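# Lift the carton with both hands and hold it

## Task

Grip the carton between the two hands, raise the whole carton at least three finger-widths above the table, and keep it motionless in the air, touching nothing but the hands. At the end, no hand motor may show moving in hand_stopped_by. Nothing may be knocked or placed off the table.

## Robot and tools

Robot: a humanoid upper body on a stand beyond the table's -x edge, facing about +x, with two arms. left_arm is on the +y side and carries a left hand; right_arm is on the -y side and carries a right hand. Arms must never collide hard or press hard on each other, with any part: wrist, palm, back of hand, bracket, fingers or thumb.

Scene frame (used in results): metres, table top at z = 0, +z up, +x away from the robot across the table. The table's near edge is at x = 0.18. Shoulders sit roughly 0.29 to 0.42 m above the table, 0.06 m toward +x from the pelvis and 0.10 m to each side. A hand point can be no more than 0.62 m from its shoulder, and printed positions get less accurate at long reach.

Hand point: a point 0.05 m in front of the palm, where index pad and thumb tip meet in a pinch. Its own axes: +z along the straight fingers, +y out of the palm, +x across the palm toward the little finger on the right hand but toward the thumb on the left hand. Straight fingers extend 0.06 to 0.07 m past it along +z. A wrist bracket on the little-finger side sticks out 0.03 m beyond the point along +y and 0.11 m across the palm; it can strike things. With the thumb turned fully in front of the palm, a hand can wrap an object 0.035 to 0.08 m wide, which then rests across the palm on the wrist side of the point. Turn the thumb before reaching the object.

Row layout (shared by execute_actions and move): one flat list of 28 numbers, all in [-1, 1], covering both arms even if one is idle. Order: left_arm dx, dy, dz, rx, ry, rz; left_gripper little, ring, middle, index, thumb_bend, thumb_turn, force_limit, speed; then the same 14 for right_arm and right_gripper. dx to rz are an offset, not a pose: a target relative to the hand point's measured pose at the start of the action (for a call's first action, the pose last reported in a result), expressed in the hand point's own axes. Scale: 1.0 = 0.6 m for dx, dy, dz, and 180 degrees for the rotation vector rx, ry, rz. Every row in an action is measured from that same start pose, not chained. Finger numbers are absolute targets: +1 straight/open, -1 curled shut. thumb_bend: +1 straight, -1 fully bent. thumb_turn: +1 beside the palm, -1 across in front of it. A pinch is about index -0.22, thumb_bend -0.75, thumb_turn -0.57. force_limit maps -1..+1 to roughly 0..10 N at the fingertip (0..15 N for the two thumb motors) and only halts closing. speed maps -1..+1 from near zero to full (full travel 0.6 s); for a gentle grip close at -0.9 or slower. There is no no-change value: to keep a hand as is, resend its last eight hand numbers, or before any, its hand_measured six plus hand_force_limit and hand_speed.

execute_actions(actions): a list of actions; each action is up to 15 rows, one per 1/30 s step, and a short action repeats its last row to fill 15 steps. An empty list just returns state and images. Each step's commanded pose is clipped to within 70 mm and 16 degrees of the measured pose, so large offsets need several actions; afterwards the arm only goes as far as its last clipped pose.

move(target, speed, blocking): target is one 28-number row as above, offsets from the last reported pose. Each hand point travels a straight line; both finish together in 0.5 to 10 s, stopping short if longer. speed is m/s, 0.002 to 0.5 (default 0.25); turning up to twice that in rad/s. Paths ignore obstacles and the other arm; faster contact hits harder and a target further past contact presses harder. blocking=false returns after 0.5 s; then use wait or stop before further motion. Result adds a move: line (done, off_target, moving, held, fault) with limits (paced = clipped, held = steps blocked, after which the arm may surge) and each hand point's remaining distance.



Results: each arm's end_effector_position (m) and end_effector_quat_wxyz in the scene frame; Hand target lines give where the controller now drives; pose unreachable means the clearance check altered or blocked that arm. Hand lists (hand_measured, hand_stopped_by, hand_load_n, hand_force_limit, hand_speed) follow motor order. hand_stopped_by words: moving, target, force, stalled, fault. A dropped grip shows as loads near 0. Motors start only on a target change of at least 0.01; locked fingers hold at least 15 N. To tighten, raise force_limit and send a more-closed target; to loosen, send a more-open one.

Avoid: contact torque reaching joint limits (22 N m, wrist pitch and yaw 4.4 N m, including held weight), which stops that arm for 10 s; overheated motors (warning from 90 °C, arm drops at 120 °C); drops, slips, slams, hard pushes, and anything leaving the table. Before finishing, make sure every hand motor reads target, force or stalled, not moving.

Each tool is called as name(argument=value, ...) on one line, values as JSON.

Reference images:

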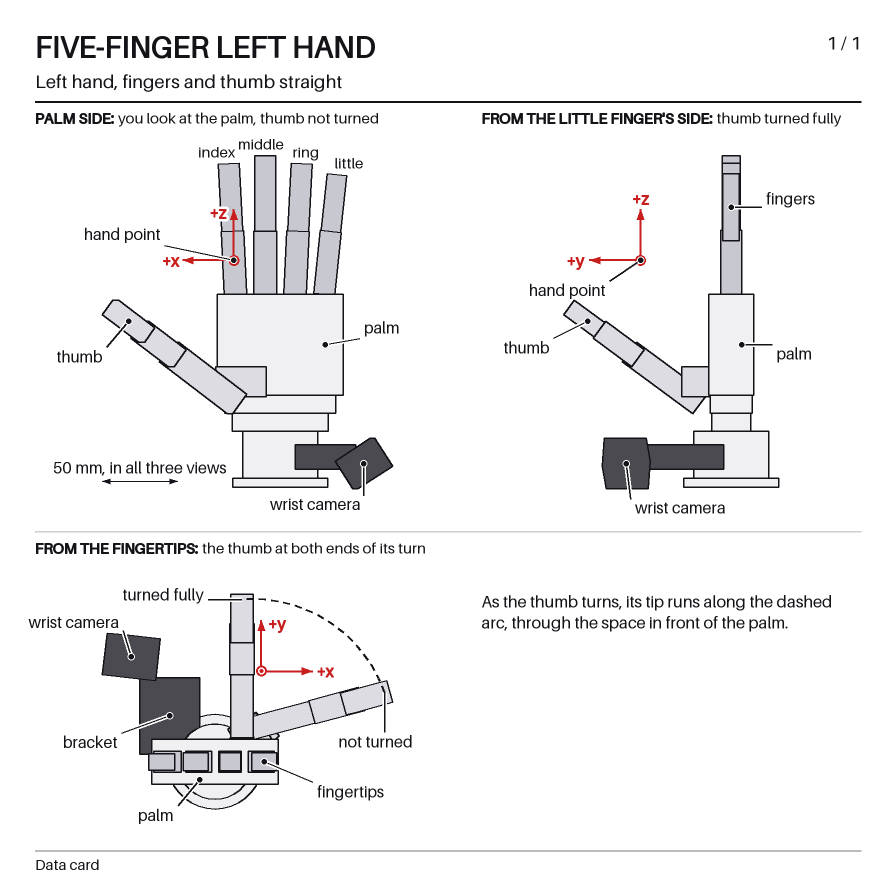

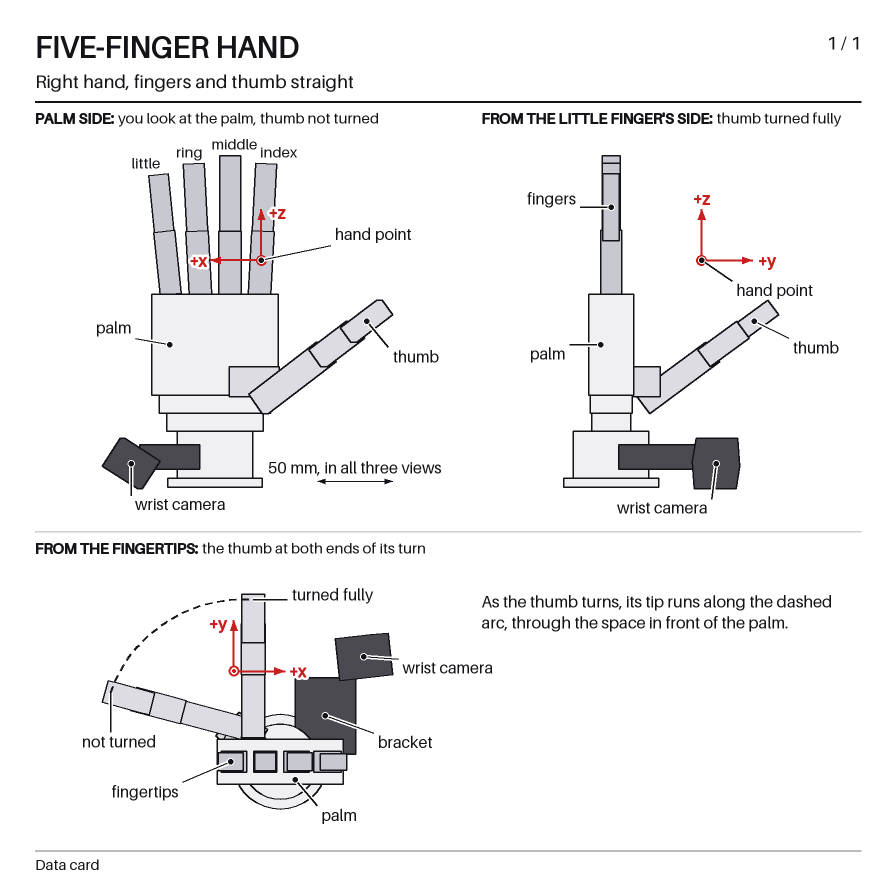

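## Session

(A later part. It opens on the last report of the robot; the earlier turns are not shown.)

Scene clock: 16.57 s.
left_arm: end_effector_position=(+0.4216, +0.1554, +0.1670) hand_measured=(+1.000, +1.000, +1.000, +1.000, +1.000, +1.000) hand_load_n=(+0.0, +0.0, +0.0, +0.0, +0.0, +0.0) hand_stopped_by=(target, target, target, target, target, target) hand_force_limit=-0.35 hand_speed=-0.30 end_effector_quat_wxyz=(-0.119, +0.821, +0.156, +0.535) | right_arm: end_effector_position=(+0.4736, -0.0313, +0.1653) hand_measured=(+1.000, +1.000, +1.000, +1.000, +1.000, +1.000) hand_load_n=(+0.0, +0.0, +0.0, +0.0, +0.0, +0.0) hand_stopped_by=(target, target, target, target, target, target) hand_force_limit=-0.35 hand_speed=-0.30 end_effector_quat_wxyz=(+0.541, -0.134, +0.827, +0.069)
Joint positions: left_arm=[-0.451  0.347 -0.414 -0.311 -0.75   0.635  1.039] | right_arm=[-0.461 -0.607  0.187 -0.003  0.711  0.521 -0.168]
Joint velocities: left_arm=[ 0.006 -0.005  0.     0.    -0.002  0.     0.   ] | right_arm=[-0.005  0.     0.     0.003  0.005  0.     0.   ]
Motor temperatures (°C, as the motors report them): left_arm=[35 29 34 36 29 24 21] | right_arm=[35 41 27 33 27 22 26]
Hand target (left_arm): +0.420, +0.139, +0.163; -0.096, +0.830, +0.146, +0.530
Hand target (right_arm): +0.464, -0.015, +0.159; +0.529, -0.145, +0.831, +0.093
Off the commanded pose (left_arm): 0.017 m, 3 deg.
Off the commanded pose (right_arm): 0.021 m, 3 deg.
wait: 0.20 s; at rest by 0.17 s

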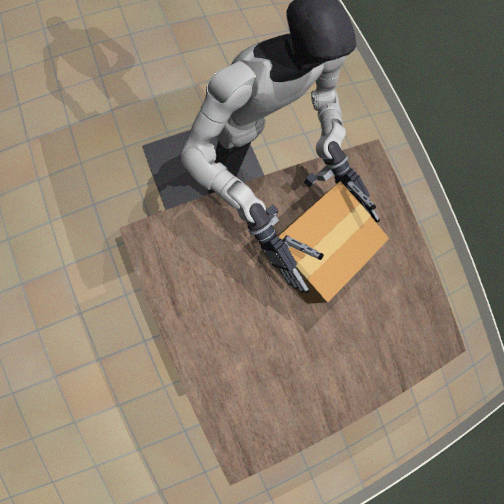

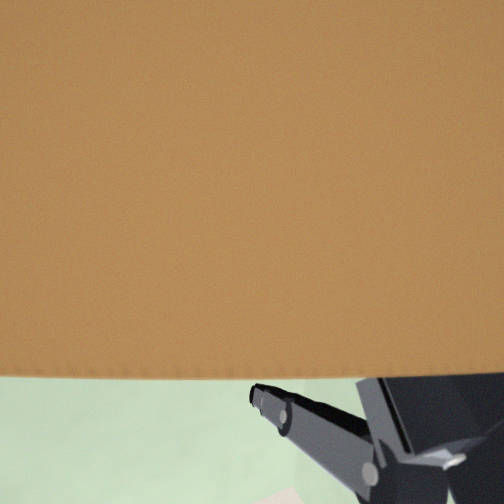

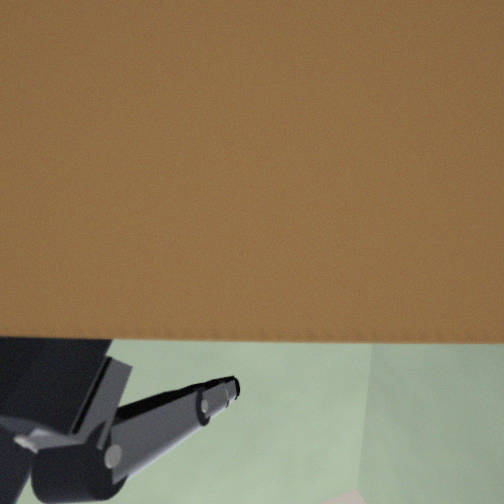

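execute_actions(actions=[[[0,0.01,0,0,0,0,1,1,1,1,1,1,-0.35,-0.3,0,0.01,0,0,0,0,1,1,1,1,1,1,-0.35,-0.3],[0,-0.004,0,0,0,0,1,1,1,1,1,1,-0.35,-0.3,0,-0.004,0,0,0,0,1,1,1,1,1,1,-0.35,-0.3],[-0.003,-0.006,0,0,0,0,1,1,1,1,1,1,-0.35,-0.3,0.006,-0.006,0.001,0,0,0,1,1,1,1,1,1,-0.35,-0.3],[-0.006,-0.006,0,0,0,0,1,1,1,1,1,1,-0.35,-0.3,0.012,-0.006,0.002,0,0,0,1,1,1,1,1,1,-0.35,-0.3],[-0.010,-0.006,0,0,0,0,1,1,1,1,1,1,-0.35,-0.3,0.019,-0.006,0.003,0,0,0,1,1,1,1,1,1,-0.35,-0.3],[-0.014,-0.006,0,0,0,0,1,1,1,1,1,1,-0.35,-0.3,0.026,-0.006,0.004,0,0,0,1,1,1,1,1,1,-0.35,-0.3]],[[0,0.008,0,0,0,0,1,1,1,1,1,1,-0.35,-0.3,0,0.008,0,0,0,0,1,1,1,1,1,1,-0.35,-0.3],[0,0.014,0,-0.002,0,0,1,1,1,1,1,1,-0.35,-0.3,0,0.014,0,-0.002,0,0,1,1,1,1,1,1,-0.35,-0.3],[0,0.02,-0.001,-0.004,0,0,1,1,1,1,1,1,-0.35,-0.3,0,0.02,-0.001,-0.004,0,0,1,1,1,1,1,1,-0.35,-0.3],[0,0.028,-0.002,-0.006,0,0,1,1,1,1,1,1,-0.35,-0.3,0,0.028,-0.002,-0.006,0,0,1,1,1,1,1,1,-0.35,-0.3],[0,0.036,-0.003,-0.008,0,0,1,1,1,1,1,1,-0.35,-0.3,0,0.036,-0.003,-0.008,0,0,1,1,1,1,1,1,-0.35,-0.3],[0,0.044,-0.004,-0.010,0,0,1,1,1,1,1,1,-0.35,-0.3,0,0.044,-0.004,-0.010,0,0,1,1,1,1,1,1,-0.35,-0.3],[0,0.052,-0.005,-0.012,0,0,1,1,1,1,1,1,-0.35,-0.3,0,0.052,-0.005,-0.012,0,0,1,1,1,1,1,1,-0.35,-0.3],[0,0.060,-0.006,-0.014,0,0,1,1,1,1,1,1,-0.35,-0.3,0,0.060,-0.006,-0.014,0,0,1,1,1,1,1,1,-0.35,-0.3],[0,0.068,-0.007,-0.016,0,0,1,1,1,1,1,1,-0.35,-0.3,0,0.068,-0.007,-0.016,0,0,1,1,1,1,1,1,-0.35,-0.3],[0,0.076,-0.008,-0.018,0,0,1,1,1,1,1,1,-0.35,-0.3,0,0.076,-0.008,-0.018,0,0,1,1,1,1,1,1,-0.35,-0.3],[0,0.084,-0.009,-0.020,0,0,1,1,1,1,1,1,-0.35,-0.3,0,0.084,-0.009,-0.020,0,0,1,1,1,1,1,1,-0.35,-0.3],[0,0.092,-0.010,-0.020,0,0,1,1,1,1,1,1,-0.35,-0.3,0,0.092,-0.010,-0.020,0,0,1,1,1,1,1,1,-0.35,-0.3],[0,0.100,-0.010,-0.020,0,0,1,1,1,1,1,1,-0.35,-0.3,0,0.100,-0.010,-0.020,0,0,1,1,1,1,1,1,-0.35,-0.3]]])

wait(seconds=0.3)

Scene clock: 18.13 s.
left_arm: end_effector_position=(+0.4268, +0.1640, +0.1547) hand_measured=(+1.000, +1.000, +1.000, +1.000, +1.000, +1.000) hand_load_n=(+0.0, +0.0, +0.0, +0.0, +0.0, +0.0) hand_stopped_by=(target, target, target, target, target, target) hand_force_limit=-0.35 hand_speed=-0.30 end_effector_quat_wxyz=(-0.178, +0.811, +0.172, +0.530) | right_arm: end_effector_position=(+0.4708, -0.0416, +0.1455) hand_measured=(+1.000, +1.000, +1.000, +1.000, +1.000, +1.000) hand_load_n=(+0.0, +0.0, +0.0, +0.0, +0.0, +0.0) hand_stopped_by=(target, target, target, target, target, target) hand_force_limit=-0.35 hand_speed=-0.30 end_effector_quat_wxyz=(+0.542, -0.120, +0.832, +0.014)
Joint positions: left_arm=[-0.482  0.284 -0.465 -0.194 -0.648  0.585  1.12 ] | right_arm=[-0.415 -0.577  0.229 -0.026  0.656  0.5   -0.297]
Joint velocities: left_arm=[-0.112 -0.124 -0.037  0.195  0.11  -0.018  0.195] | right_arm=[ 0.052  0.026  0.014 -0.156 -0.048  0.128 -0.318]
Motor temperatures (°C, as the motors report them): left_arm=[35 29 34 36 29 24 21] | right_arm=[35 41 27 33 27 22 26]
Hand target (left_arm): +0.429, +0.102, +0.161; -0.092, +0.827, +0.141, +0.537
Hand target (right_arm): +0.446, +0.014, +0.151; +0.534, -0.149, +0.827, +0.095
Off the commanded pose (left_arm): 0.065 m, 11 deg.
Off the commanded pose (right_arm): 0.064 m, 10 deg.

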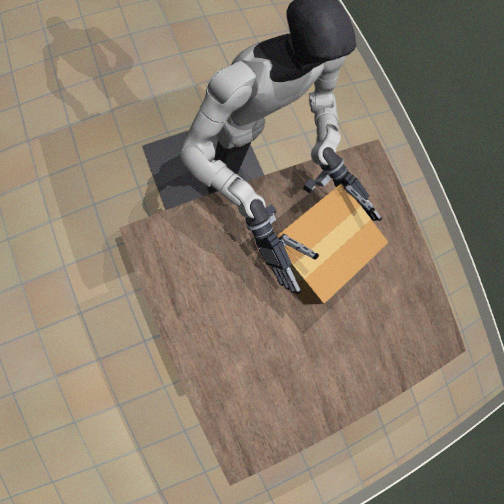

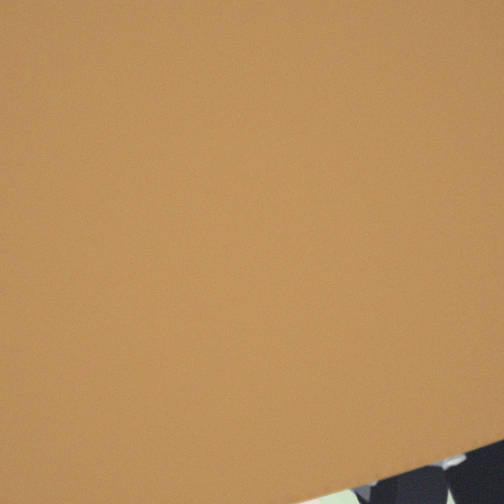

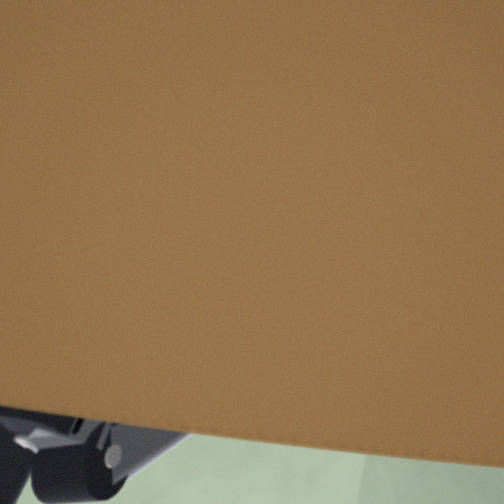

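Scene clock: 18.43 s.
left_arm: end_effector_position=(+0.4274, +0.1647, +0.1546) hand_measured=(+1.000, +1.000, +1.000, +1.000, +1.000, +1.000) hand_load_n=(+0.0, +0.0, +0.0, +0.0, +0.0, +0.0) hand_stopped_by=(target, target, target, target, target, target) hand_force_limit=-0.35 hand_speed=-0.30 end_effector_quat_wxyz=(-0.182, +0.810, +0.173, +0.530) | right_arm: end_effector_position=(+0.4707, -0.0425, +0.1451) hand_measured=(+1.000, +1.000, +1.000, +1.000, +1.000, +1.000) hand_load_n=(+0.0, +0.0, +0.0, +0.0, +0.0, +0.0) hand_stopped_by=(target, target, target, target, target, target) hand_force_limit=-0.35 hand_speed=-0.30 end_effector_quat_wxyz=(+0.541, -0.119, +0.832, +0.010)
Joint positions: left_arm=[-0.486  0.28  -0.466 -0.187 -0.644  0.584  1.127] | right_arm=[-0.413 -0.577  0.23  -0.033  0.654  0.506 -0.309]
Joint velocities: left_arm=[-0.005  0.021  0.006 -0.005 -0.002  0.     0.   ] | right_arm=[-0.003 -0.014  0.009 -0.002  0.     0.     0.   ]
Motor temperatures (°C, as the motors report them): left_arm=[35 29 34 36 29 24 21] | right_arm=[35 41 27 34 27 22 26]
Hand target (left_arm): +0.429, +0.102, +0.161; -0.092, +0.827, +0.141, +0.537
Hand target (right_arm): +0.446, +0.014, +0.151; +0.534, -0.149, +0.827, +0.095
Off the commanded pose (left_arm): 0.065 m, 11 deg.
Off the commanded pose (right_arm): 0.064 m, 10 deg.
wait: 0.30 s; at rest by 0.20 s

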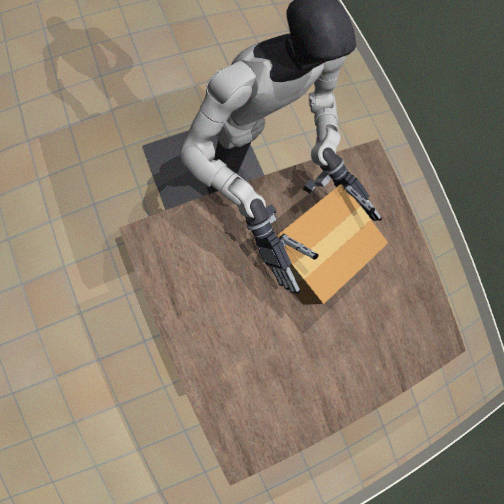

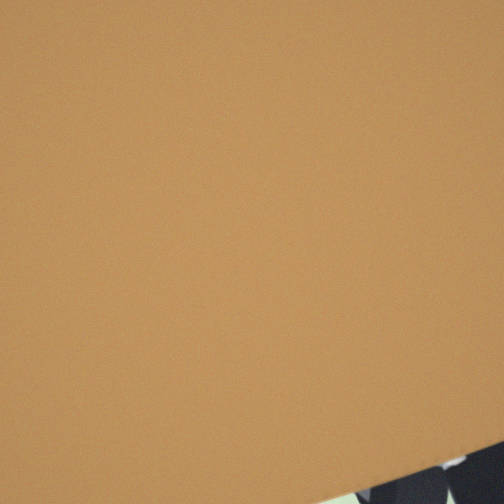

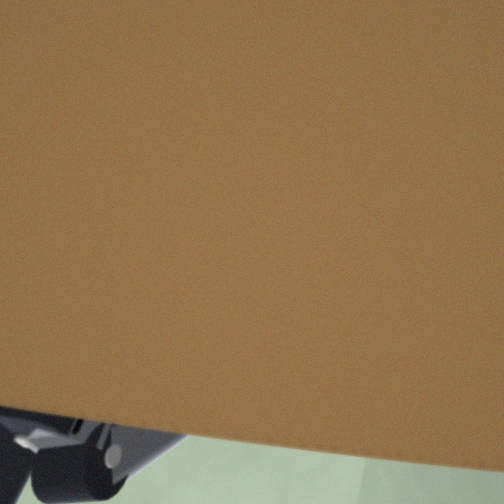

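execute_actions(actions=[[[0,0.092,-0.052,-0.064,0,0,1,1,1,1,1,1,-0.35,-0.3,-0.01,0.098,-0.028,-0.060,0,0,1,1,1,1,1,1,-0.35,-0.3],[0,0.092,-0.053,-0.070,0,0,1,1,1,1,1,1,-0.35,-0.3,-0.01,0.098,-0.029,-0.066,0,0,1,1,1,1,1,1,-0.35,-0.3],[0,0.093,-0.054,-0.076,0,0,1,1,1,1,1,1,-0.35,-0.3,-0.01,0.099,-0.030,-0.072,0,0,1,1,1,1,1,1,-0.35,-0.3],[0,0.094,-0.055,-0.082,0,0,1,1,1,1,1,1,-0.35,-0.3,-0.01,0.100,-0.031,-0.078,0,0,1,1,1,1,1,1,-0.35,-0.3],[0,0.096,-0.056,-0.088,0,0,1,1,1,1,1,1,-0.35,-0.3,-0.01,0.102,-0.032,-0.084,0,0,1,1,1,1,1,1,-0.35,-0.3],[0,0.098,-0.057,-0.094,0,0,1,1,1,1,1,1,-0.35,-0.3,-0.01,0.104,-0.033,-0.090,0,0,1,1,1,1,1,1,-0.35,-0.3],[0,0.100,-0.058,-0.100,0,0,1,1,1,1,1,1,-0.35,-0.3,-0.01,0.106,-0.034,-0.096,0,0,1,1,1,1,1,1,-0.35,-0.3],[0,0.103,-0.059,-0.106,0,0,1,1,1,1,1,1,-0.35,-0.3,-0.01,0.109,-0.035,-0.101,0,0,1,1,1,1,1,1,-0.35,-0.3],[0,0.106,-0.060,-0.112,0,0,1,1,1,1,1,1,-0.35,-0.3,-0.01,0.112,-0.036,-0.105,0,0,1,1,1,1,1,1,-0.35,-0.3]]])

wait(seconds=0.2)

Scene clock: 20.90 s.
left_arm: end_effector_position=(+0.4270, +0.1465, +0.1581) hand_measured=(+1.000, +1.000, +1.000, +1.000, +1.000, +1.000) hand_load_n=(+0.0, +0.0, +0.0, +0.0, +0.0, +0.0) hand_stopped_by=(target, target, target, target, target, target) hand_force_limit=-0.35 hand_speed=-0.30 end_effector_quat_wxyz=(-0.119, +0.819, +0.109, +0.551) | right_arm: end_effector_position=(+0.4637, -0.0372, +0.1458) hand_measured=(+1.000, +1.000, +1.000, +1.000, +1.000, +1.000) hand_load_n=(+0.0, +0.0, +0.0, +0.0, +0.0, +0.0) hand_stopped_by=(target, target, target, target, target, target) hand_force_limit=-0.35 hand_speed=-0.30 end_effector_quat_wxyz=(+0.522, -0.176, +0.833, +0.057)
Joint positions: left_arm=[-0.466  0.399 -0.477 -0.234 -0.696  0.561  0.933] | right_arm=[-0.444 -0.664  0.229  0.028  0.681  0.503 -0.098]
Joint velocities: left_arm=[-0.018  0.017  0.008  0.049  0.    -0.045 -0.042] | right_arm=[ 0.     0.006  0.002  0.041 -0.009 -0.019  0.043]
Motor temperatures (°C, as the motors report them): left_arm=[36 29 34 37 29 24 23] | right_arm=[36 41 28 35 27 22 28]
Hand target (left_arm): +0.424, +0.094, +0.165; -0.038, +0.829, +0.077, +0.553
Hand target (right_arm): +0.437, +0.018, +0.155; +0.515, -0.207, +0.819, +0.147
Off the commanded pose (left_arm): 0.055 m, 10 deg.
Off the commanded pose (right_arm): 0.063 m, 11 deg.

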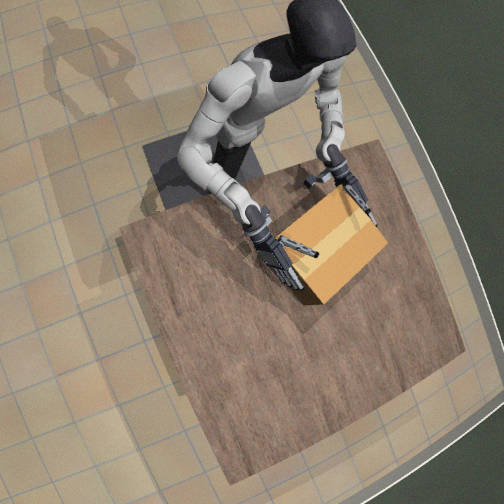

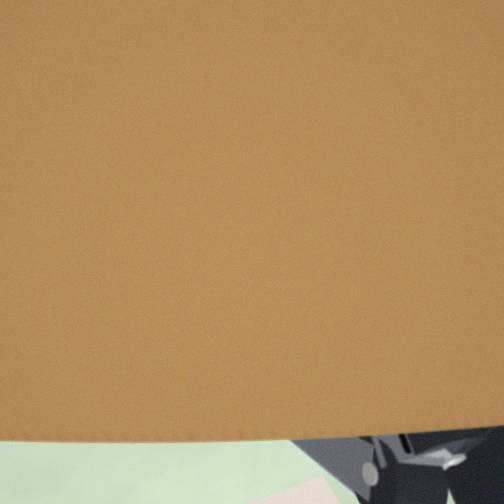

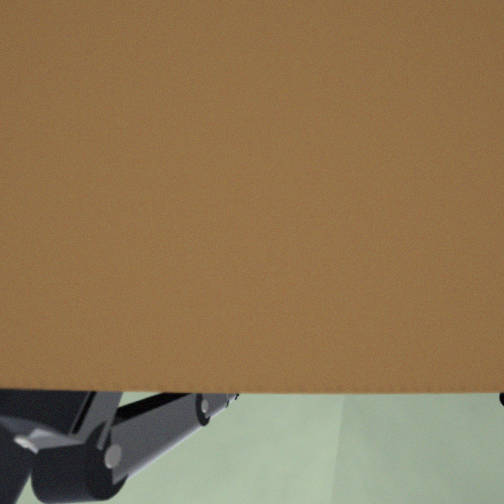

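Scene clock: 21.10 s.
left_arm: end_effector_position=(+0.4273, +0.1466, +0.1582) hand_measured=(+1.000, +1.000, +1.000, +1.000, +1.000, +1.000) hand_load_n=(+0.0, +0.0, +0.0, +0.0, +0.0, +0.0) hand_stopped_by=(target, target, target, target, target, target) hand_force_limit=-0.35 hand_speed=-0.30 end_effector_quat_wxyz=(-0.119, +0.819, +0.109, +0.551) | right_arm: end_effector_position=(+0.4638, -0.0372, +0.1458) hand_measured=(+1.000, +1.000, +1.000, +1.000, +1.000, +1.000) hand_load_n=(+0.0, +0.0, +0.0, +0.0, +0.0, +0.0) hand_stopped_by=(target, target, target, target, target, target) hand_force_limit=-0.35 hand_speed=-0.30 end_effector_quat_wxyz=(+0.522, -0.176, +0.833, +0.058)
Joint positions: left_arm=[-0.467  0.4   -0.477 -0.232 -0.696  0.559  0.931] | right_arm=[-0.445 -0.664  0.229  0.029  0.681  0.502 -0.096]
Joint velocities: left_arm=[ 0.009  0.     0.002  0.005 -0.008  0.     0.   ] | right_arm=[ 0.    -0.009  0.003  0.     0.008  0.     0.   ]
Motor temperatures (°C, as the motors report them): left_arm=[36 29 34 37 29 24 23] | right_arm=[36 41 28 35 27 22 28]
Hand target (left_arm): +0.424, +0.094, +0.165; -0.038, +0.829, +0.077, +0.553
Hand target (right_arm): +0.437, +0.018, +0.155; +0.515, -0.207, +0.819, +0.147
Off the commanded pose (left_arm): 0.055 m, 10 deg.
Off the commanded pose (right_arm): 0.063 m, 11 deg.
wait: 0.20 s; at rest by 0.17 s

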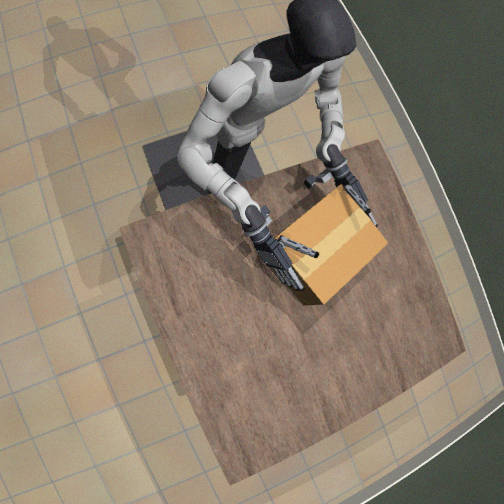

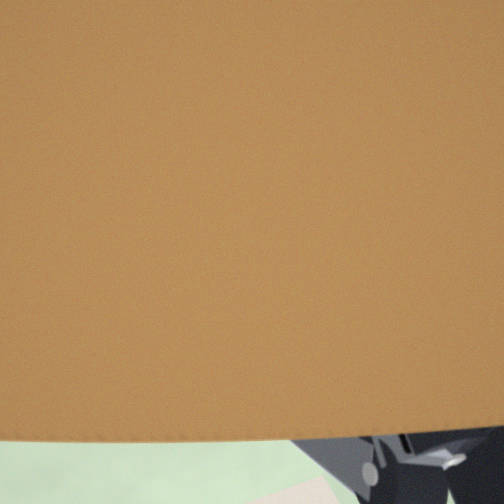

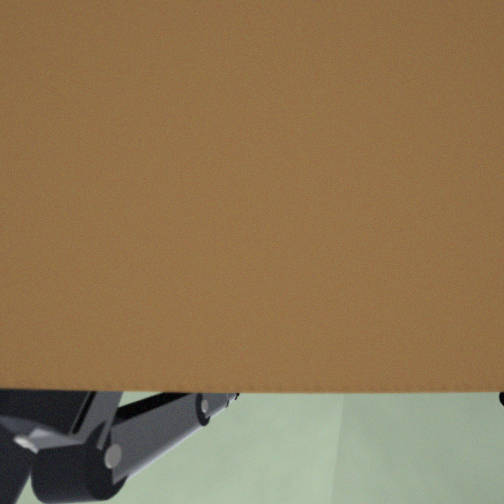

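execute_actions(actions=[[[0.005,0.083,-0.037,-0.056,-0.006,-0.015,1,1,1,1,1,1,-0.35,-0.3,-0.018,0.100,-0.020,-0.060,-0.010,0.018,1,1,1,1,1,1,-0.35,-0.3],[0.006,0.085,-0.037,-0.058,-0.006,-0.019,1,1,1,1,1,1,-0.35,-0.3,-0.019,0.100,-0.020,-0.061,-0.010,0.024,1,1,1,1,1,1,-0.35,-0.3],[0.007,0.087,-0.037,-0.060,-0.006,-0.023,1,1,1,1,1,1,-0.35,-0.3,-0.020,0.100,-0.020,-0.062,-0.010,0.030,1,1,1,1,1,1,-0.35,-0.3],[0.008,0.089,-0.037,-0.062,-0.006,-0.027,1,1,1,1,1,1,-0.35,-0.3,-0.021,0.100,-0.020,-0.063,-0.010,0.036,1,1,1,1,1,1,-0.35,-0.3],[0.009,0.091,-0.037,-0.065,-0.006,-0.031,1,1,1,1,1,1,-0.35,-0.3,-0.022,0.100,-0.020,-0.064,-0.010,0.042,1,1,1,1,1,1,-0.35,-0.3],[0.010,0.093,-0.037,-0.068,-0.006,-0.035,1,1,1,1,1,1,-0.35,-0.3,-0.023,0.100,-0.020,-0.065,-0.010,0.047,1,1,1,1,1,1,-0.35,-0.3]]])

Scene clock: 22.37 s.
left_arm: end_effector_position=(+0.4266, +0.1464, +0.1614) hand_measured=(+1.000, +1.000, +1.000, +1.000, +1.000, +1.000) hand_load_n=(+0.0, +0.0, +0.0, +0.0, +0.0, +0.0) hand_stopped_by=(target, target, target, target, target, target) hand_force_limit=-0.35 hand_speed=-0.30 end_effector_quat_wxyz=(-0.090, +0.817, +0.126, +0.556) | right_arm: end_effector_position=(+0.4627, -0.0383, +0.1506) hand_measured=(+1.000, +1.000, +1.000, +1.000, +1.000, +1.000) hand_load_n=(+0.0, +0.0, +0.0, +0.0, +0.0, +0.0) hand_stopped_by=(target, target, target, target, target, target) hand_force_limit=-0.35 hand_speed=-0.30 end_effector_quat_wxyz=(+0.520, -0.138, +0.838, +0.094)
Joint positions: left_arm=[-0.445  0.403 -0.461 -0.234 -0.721  0.505  0.895] | right_arm=[-0.419 -0.64   0.186  0.031  0.747  0.491 -0.087]
Joint velocities: left_arm=[ 0.008  0.006 -0.009  0.005  0.005 -0.003 -0.003] | right_arm=[ 0.     0.     0.008  0.003  0.003 -0.002  0.   ]
Motor temperatures (°C, as the motors report them): left_arm=[36 30 34 37 29 24 24] | right_arm=[37 41 28 35 27 22 30]
Hand target (left_arm): +0.423, +0.090, +0.170; -0.001, +0.825, +0.095, +0.557
Hand target (right_arm): +0.436, +0.015, +0.160; +0.508, -0.166, +0.825, +0.183
Off the commanded pose (left_arm): 0.060 m, 11 deg.
Off the commanded pose (right_arm): 0.063 m, 11 deg.

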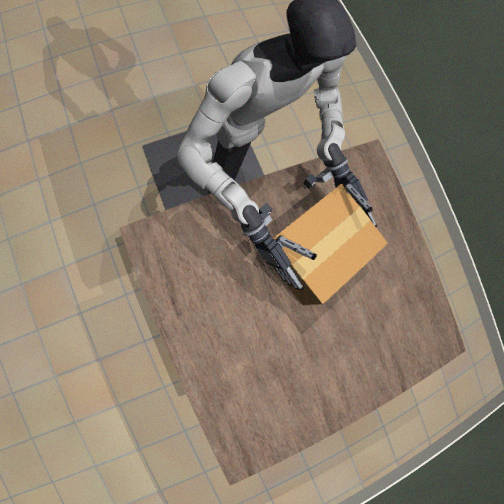

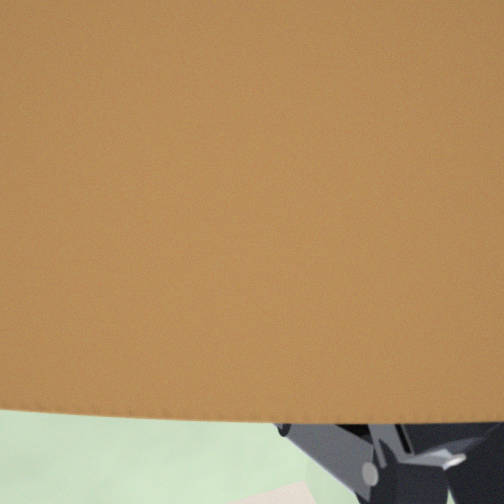

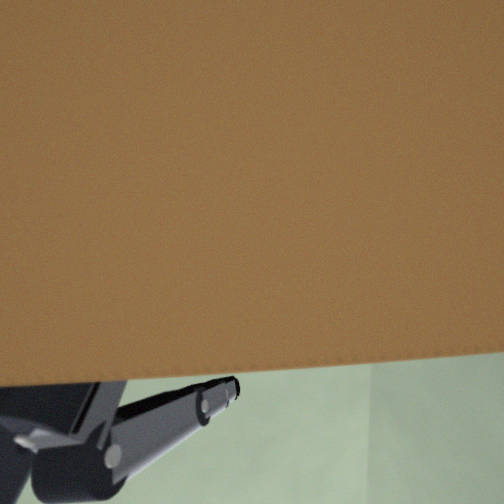

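move(target=[-0.009,-0.035,-0.041,0,-0.214,0,1,1,1,1,1,1,-0.35,-0.3,-0.007,-0.035,-0.031,0,0.187,0,1,1,1,1,1,1,-0.35,-0.3], speed=0.3)

Scene clock: 24.87 s.
left_arm: end_effector_position=(+0.3979, +0.1577, +0.1674) hand_measured=(+1.000, +1.000, +1.000, +1.000, +1.000, +1.000) hand_load_n=(+0.0, +0.0, +0.0, +0.0, +0.0, +0.0) hand_stopped_by=(target, target, target, target, target, target) hand_force_limit=-0.35 hand_speed=-0.30 end_effector_quat_wxyz=(-0.023, +0.938, +0.154, +0.308) | right_arm: end_effector_position=(+0.4513, -0.0535, +0.1633) hand_measured=(+1.000, +1.000, +1.000, +1.000, +1.000, +1.000) hand_load_n=(+0.0, +0.0, +0.0, +0.0, +0.0, +0.0) hand_stopped_by=(target, target, target, target, target, target) hand_force_limit=-0.35 hand_speed=-0.30 end_effector_quat_wxyz=(+0.257, -0.171, +0.950, +0.056)
Joint positions: left_arm=[-0.767  0.584 -0.213 -0.203 -1.981  0.972  1.603] | right_arm=[-0.981 -0.812  0.162  0.259  1.101  1.457 -0.192]
Joint velocities: left_arm=[ 0.005  0.005 -0.049 -0.002 -0.006 -0.041  0.   ] | right_arm=[-0.005  0.     0.02  -0.002  0.002  0.     0.   ]
Motor temperatures (°C, as the motors report them): left_arm=[37 29 34 37 29 24 24] | right_arm=[37 41 28 35 27 22 30]
Hand target (left_arm): +0.398, +0.157, +0.168; -0.022, +0.938, +0.153, +0.309
Hand target (right_arm): +0.451, -0.055, +0.163; +0.256, -0.171, +0.950, +0.054
Off the commanded pose (left_arm): 0.003 m, 7 deg.
Off the commanded pose (right_arm): 0.011 m, 2 deg.
joint sent to its limit (left arm) — the command would take joint 5 (wrist roll) past its lower limit and joint 7 (wrist yaw) past its upper limit, so those joints were sent only as far as their limits.
move: off_target (left_arm, right_arm)

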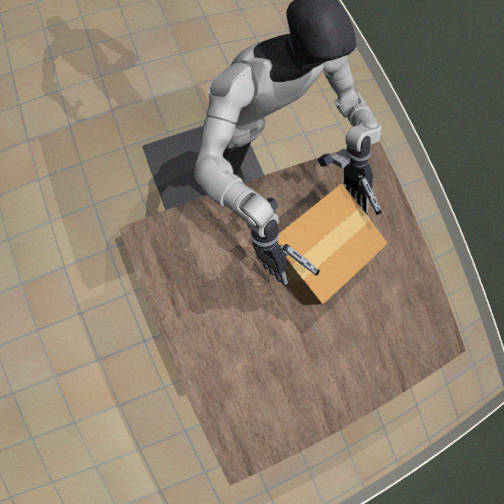

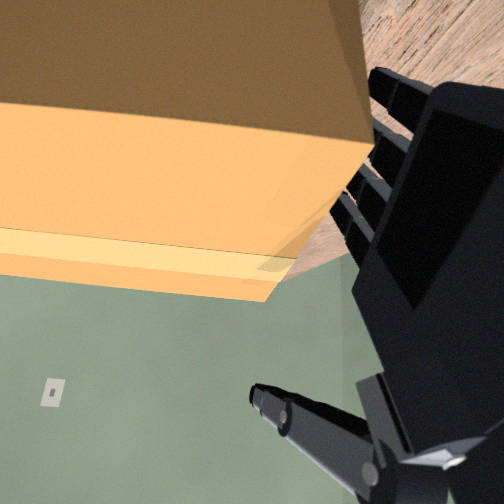

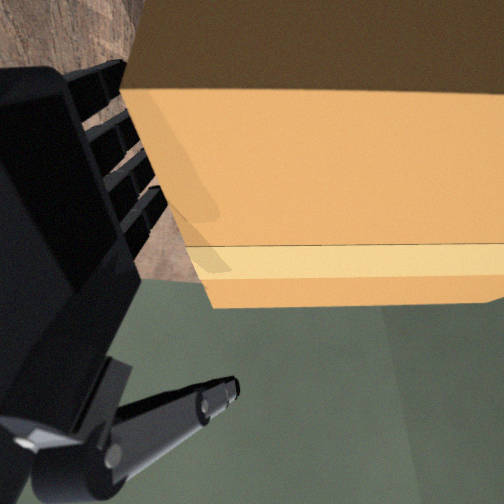

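move(target=[0.071,-0.006,0.121,0.029,-0.004,0.010,1,1,1,1,1,1,-0.35,-0.3,-0.094,-0.021,0.125,0.009,-0.025,0.003,1,1,1,1,1,1,-0.35,-0.3], speed=0.12)

zoom_image(camera="cam_high", region=[210, 110, 420, 320])

Scene clock: 26.67 s.
left_arm: end_effector_position=(+0.4711, +0.1821, +0.1346) hand_measured=(+1.000, +1.000, +1.000, +1.000, +1.000, +1.000) hand_load_n=(+0.0, +0.0, +0.0, +0.0, +0.0, +0.0) hand_stopped_by=(target, target, target, target, target, target) hand_force_limit=-0.35 hand_speed=-0.30 end_effector_quat_wxyz=(-0.063, +0.940, +0.159, +0.297) | right_arm: end_effector_position=(+0.5379, -0.0319, +0.1246) hand_measured=(+1.000, +1.000, +1.000, +1.000, +1.000, +1.000) hand_load_n=(+0.0, +0.0, +0.0, +0.0, +0.0, +0.0) hand_stopped_by=(target, target, target, target, target, target) hand_force_limit=-0.35 hand_speed=-0.30 end_effector_quat_wxyz=(+0.317, -0.133, +0.938, +0.046)
Joint positions: left_arm=[-1.076  0.506 -0.347  0.437 -1.492  0.998  1.083] | right_arm=[-1.403 -0.456  0.505  1.405  0.638  0.683  0.287]
Joint velocities: left_arm=[ 0.015 -0.011 -0.005 -0.012  0.     0.     0.   ] | right_arm=[-0.11   0.075 -0.008  0.273 -0.067 -0.161  0.095]
Motor temperatures (°C, as the motors report them): left_arm=[37 29 34 37 29 24 23] | right_arm=[38 41 28 35 27 21 29]
Hand target (left_arm): +0.472, +0.182, +0.135; -0.064, +0.939, +0.158, +0.298
Hand target (right_arm): +0.537, -0.032, +0.123; +0.316, -0.135, +0.938, +0.043
Off the commanded pose (left_arm): 0.001 m, 1 deg.
Off the commanded pose (right_arm): 0.003 m, 4 deg.
move: off_target (right_arm)

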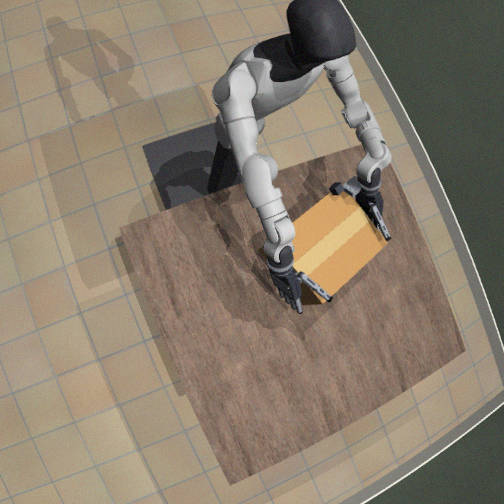

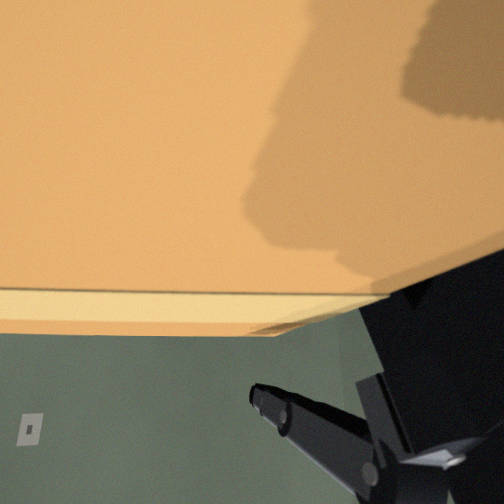

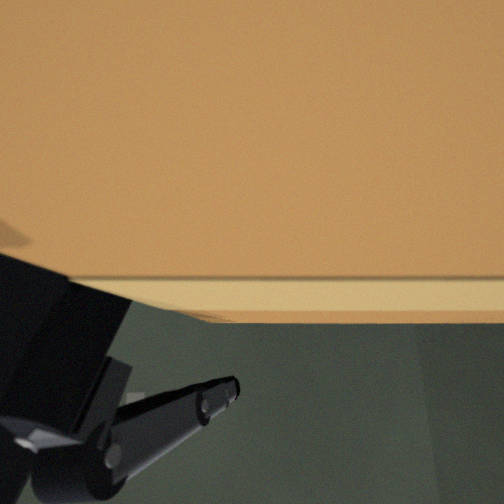

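Region (210, 110, 420, 320) of cam_high's 504x504 image, scaled by 2.400, with more detail than that image has.

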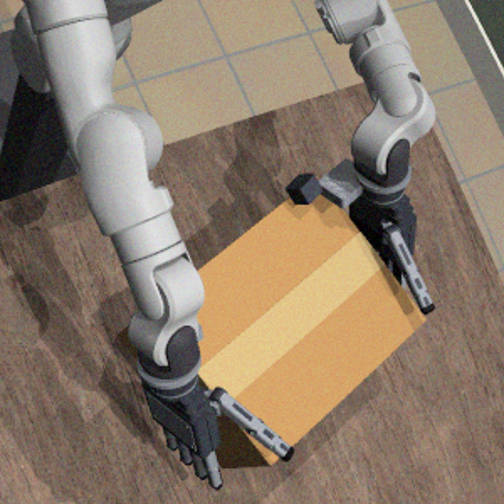

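move(target=[0.004,0.040,0.003,0,0,0,1,1,1,1,1,1,-0.35,-0.3,0.014,0.036,-0.014,0,0.008,0,1,1,1,1,1,1,-0.35,-0.3], speed=0.04)

Scene clock: 28.20 s.
left_arm: end_effector_position=(+0.4803, +0.1655, +0.1313) hand_measured=(+1.000, +1.000, +1.000, +1.000, +1.000, +1.000) hand_load_n=(+0.0, +0.0, +0.0, +0.0, +0.0, +0.0) hand_stopped_by=(target, target, target, target, target, target) hand_force_limit=-0.35 hand_speed=-0.30 end_effector_quat_wxyz=(-0.066, +0.940, +0.163, +0.293) | right_arm: end_effector_position=(+0.5199, -0.0170, +0.1265) hand_measured=(+1.000, +1.000, +1.000, +1.000, +1.000, +1.000) hand_load_n=(+0.0, +0.0, +0.0, +0.0, +0.0, +0.0) hand_stopped_by=(target, target, target, target, target, target) hand_force_limit=-0.35 hand_speed=-0.30 end_effector_quat_wxyz=(+0.305, -0.138, +0.942, +0.040)
Joint positions: left_arm=[-1.129  0.429 -0.378  0.526 -1.455  0.951  1.088] | right_arm=[-1.216 -0.536  0.39   0.868  0.765  0.984  0.003]
Joint velocities: left_arm=[-0.006  0.018 -0.005  0.003  0.     0.     0.   ] | right_arm=[ 0.003 -0.006  0.005 -0.015  0.     0.005 -0.011]
Motor temperatures (°C, as the motors report them): left_arm=[38 29 34 37 29 24 23] | right_arm=[39 41 28 35 27 21 28]
Hand target (left_arm): +0.481, +0.160, +0.132; -0.062, +0.940, +0.159, +0.295
Hand target (right_arm): +0.520, -0.016, +0.127; +0.304, -0.137, +0.942, +0.042
Off the commanded pose (left_arm): 0.006 m, 1 deg.
Off the commanded pose (right_arm): 0.003 m, 1 deg.
move: off_target (left_arm)

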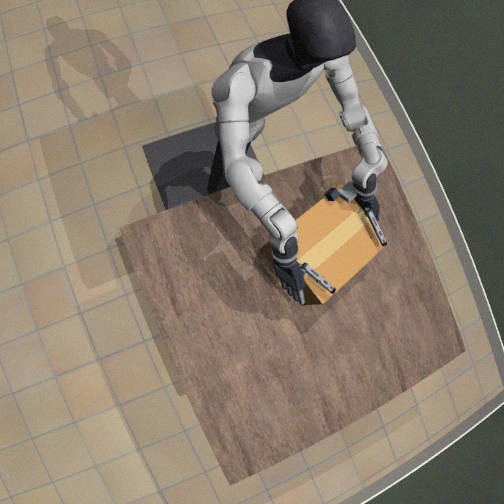

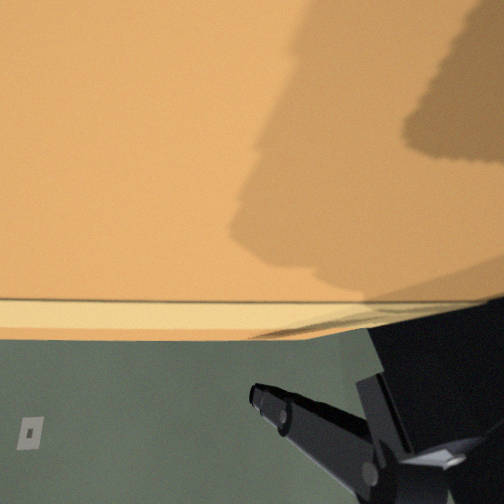

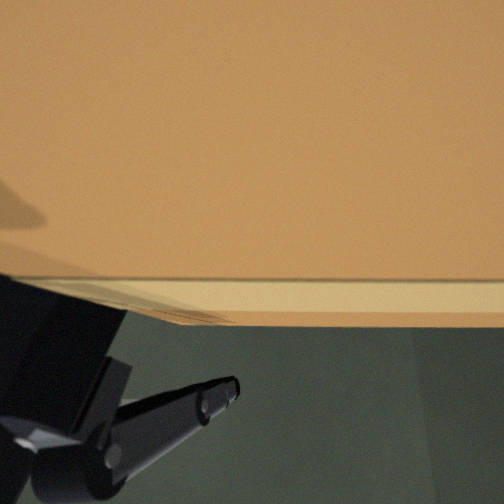

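execute_actions(actions=[[[0,0.014,-0.002,-0.007,0,0.002,1,1,1,1,1,1,-0.35,-0.3,0,0.012,-0.002,-0.006,0,-0.002,1,1,1,1,1,1,-0.35,-0.3],[0,0.021,-0.004,-0.010,0,0.003,1,1,1,1,1,1,-0.35,-0.3,0,0.021,-0.004,-0.010,0,-0.003,1,1,1,1,1,1,-0.35,-0.3],[0,0.028,-0.005,-0.014,0,0.004,1,1,1,1,1,1,-0.35,-0.3,0,0.028,-0.005,-0.014,0,-0.004,1,1,1,1,1,1,-0.35,-0.3],[0,0.035,-0.006,-0.017,0,0.006,1,1,1,1,1,1,-0.35,-0.3,0,0.035,-0.006,-0.017,0,-0.006,1,1,1,1,1,1,-0.35,-0.3],[-0.001,0.042,-0.008,-0.021,0,0.007,1,1,1,1,1,1,-0.35,-0.3,0.001,0.042,-0.008,-0.021,0,-0.007,1,1,1,1,1,1,-0.35,-0.3],[-0.002,0.049,-0.009,-0.024,0,0.008,1,1,1,1,1,1,-0.35,-0.3,0.002,0.049,-0.009,-0.024,0,-0.008,1,1,1,1,1,1,-0.35,-0.3],[-0.003,0.056,-0.010,-0.028,0,0.009,1,1,1,1,1,1,-0.35,-0.3,0.003,0.056,-0.010,-0.028,0,-0.009,1,1,1,1,1,1,-0.35,-0.3],[-0.004,0.063,-0.012,-0.031,0,0.010,1,1,1,1,1,1,-0.35,-0.3,0.004,0.063,-0.012,-0.031,0,-0.010,1,1,1,1,1,1,-0.35,-0.3],[-0.005,0.070,-0.013,-0.035,0,0.011,1,1,1,1,1,1,-0.35,-0.3,0.005,0.070,-0.013,-0.035,0,-0.011,1,1,1,1,1,1,-0.35,-0.3],[-0.006,0.077,-0.014,-0.038,0,0.012,1,1,1,1,1,1,-0.35,-0.3,0.006,0.077,-0.014,-0.038,0,-0.012,1,1,1,1,1,1,-0.35,-0.3],[-0.007,0.084,-0.016,-0.042,0,0.014,1,1,1,1,1,1,-0.35,-0.3,0.007,0.084,-0.016,-0.042,0,-0.014,1,1,1,1,1,1,-0.35,-0.3],[-0.008,0.091,-0.017,-0.045,0,0.015,1,1,1,1,1,1,-0.35,-0.3,0.008,0.091,-0.017,-0.045,0,-0.015,1,1,1,1,1,1,-0.35,-0.3],[-0.008,0.096,-0.018,-0.048,0,0.016,1,1,1,1,1,1,-0.35,-0.3,0.008,0.096,-0.018,-0.048,0,-0.016,1,1,1,1,1,1,-0.35,-0.3]]])

wait(seconds=0.25)

Scene clock: 29.20 s.
left_arm: end_effector_position=(+0.4852, +0.1651, +0.1301) hand_measured=(+1.000, +1.000, +1.000, +1.000, +1.000, +1.000) hand_load_n=(+0.0, +0.0, +0.0, +0.0, +0.0, +0.0) hand_stopped_by=(target, target, target, target, target, target) hand_force_limit=-0.35 hand_speed=-0.30 end_effector_quat_wxyz=(-0.069, +0.940, +0.153, +0.298) | right_arm: end_effector_position=(+0.5141, -0.0205, +0.1266) hand_measured=(+1.000, +1.000, +1.000, +1.000, +1.000, +1.000) hand_load_n=(+0.0, +0.0, +0.0, +0.0, +0.0, +0.0) hand_stopped_by=(target, target, target, target, target, target) hand_force_limit=-0.35 hand_speed=-0.30 end_effector_quat_wxyz=(+0.304, -0.151, +0.940, +0.032)
Joint positions: left_arm=[-1.153  0.42  -0.39   0.573 -1.399  0.953  1.025] | right_arm=[-1.18  -0.56   0.381  0.779  0.761  1.028 -0.008]
Joint velocities: left_arm=[-0.031 -0.008 -0.008  0.08   0.126  0.023 -0.119] | right_arm=[ 0.072 -0.02  -0.048 -0.114 -0.026  0.086 -0.002]
Motor temperatures (°C, as the motors report them): left_arm=[38 29 34 37 29 24 23] | right_arm=[39 41 28 35 27 21 28]
Hand target (left_arm): +0.485, +0.109, +0.137; -0.002, +0.947, +0.117, +0.301
Hand target (right_arm): +0.493, +0.032, +0.132; +0.292, -0.185, +0.933, +0.102
Off the commanded pose (left_arm): 0.058 m, 9 deg.
Off the commanded pose (right_arm): 0.060 m, 9 deg.

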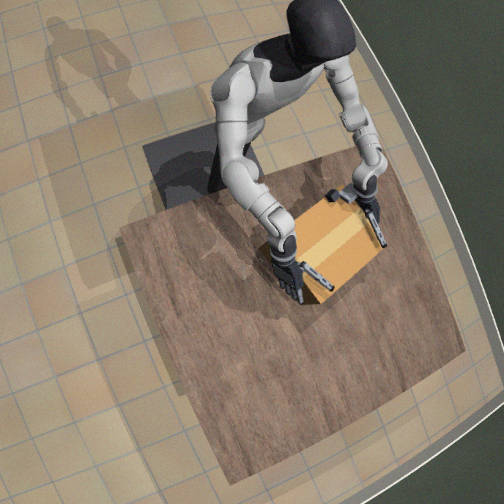

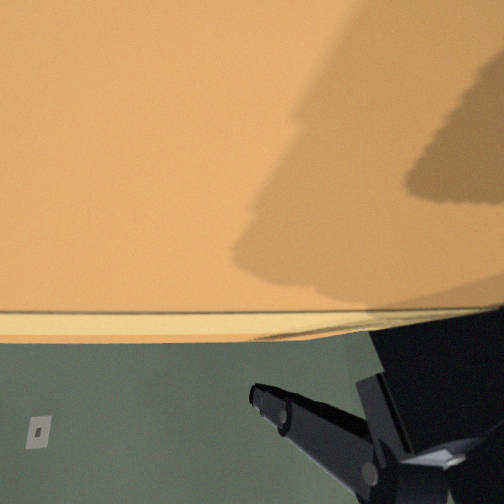

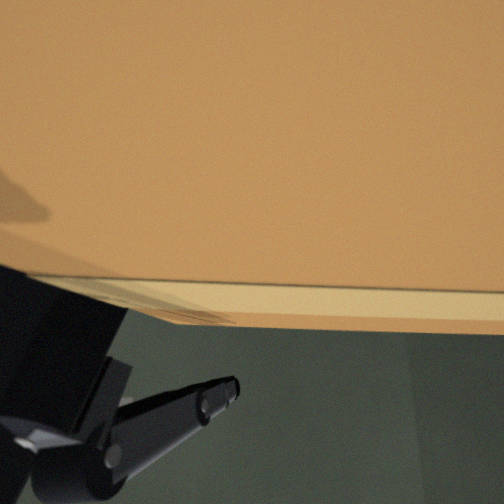

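Scene clock: 29.47 s.
left_arm: end_effector_position=(+0.4856, +0.1649, +0.1301) hand_measured=(+1.000, +1.000, +1.000, +1.000, +1.000, +1.000) hand_load_n=(+0.0, +0.0, +0.0, +0.0, +0.0, +0.0) hand_stopped_by=(target, target, target, target, target, target) hand_force_limit=-0.35 hand_speed=-0.30 end_effector_quat_wxyz=(-0.069, +0.940, +0.152, +0.298) | right_arm: end_effector_position=(+0.5137, -0.0209, +0.1265) hand_measured=(+1.000, +1.000, +1.000, +1.000, +1.000, +1.000) hand_load_n=(+0.0, +0.0, +0.0, +0.0, +0.0, +0.0) hand_stopped_by=(target, target, target, target, target, target) hand_force_limit=-0.35 hand_speed=-0.30 end_effector_quat_wxyz=(+0.303, -0.152, +0.940, +0.031)
Joint positions: left_arm=[-1.155  0.419 -0.39   0.577 -1.393  0.954  1.019] | right_arm=[-1.177 -0.561  0.378  0.773  0.758  1.032 -0.009]
Joint velocities: left_arm=[ 0.009  0.003 -0.017 -0.005  0.     0.     0.   ] | right_arm=[ 0.011  0.002 -0.006 -0.008  0.     0.     0.   ]
Motor temperatures (°C, as the motors report them): left_arm=[38 29 34 37 29 24 23] | right_arm=[39 42 28 35 27 21 28]
Hand target (left_arm): +0.485, +0.109, +0.137; -0.002, +0.947, +0.117, +0.301
Hand target (right_arm): +0.493, +0.032, +0.132; +0.292, -0.185, +0.933, +0.102
Off the commanded pose (left_arm): 0.058 m, 9 deg.
Off the commanded pose (right_arm): 0.060 m, 9 deg.
wait: 0.27 s; at rest by 0.17 s

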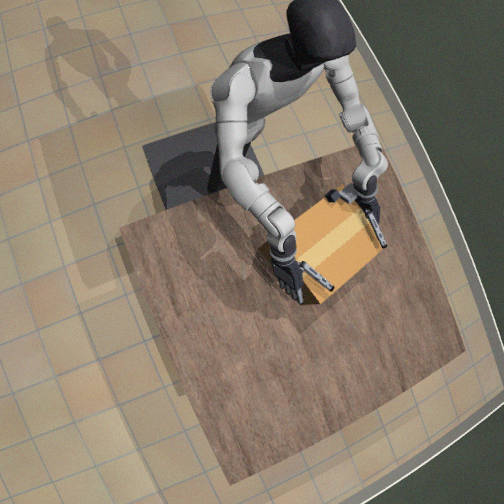

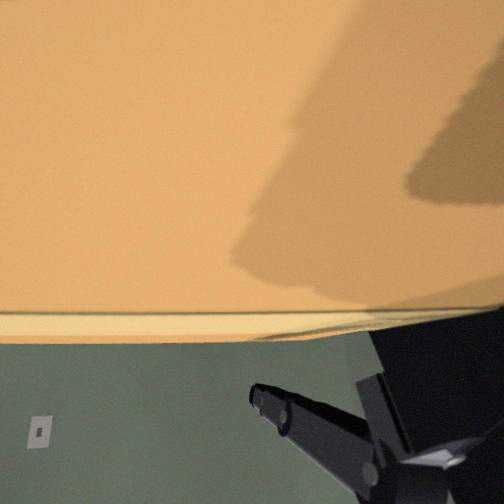

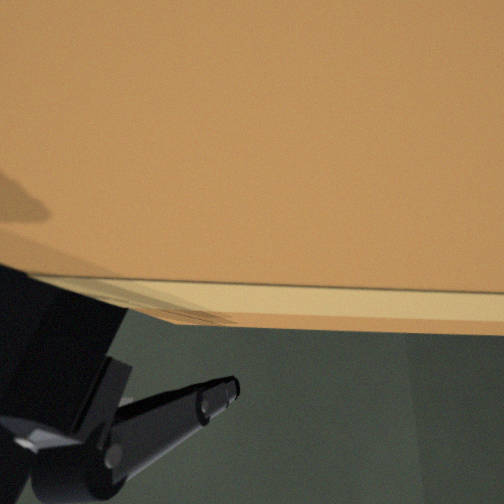

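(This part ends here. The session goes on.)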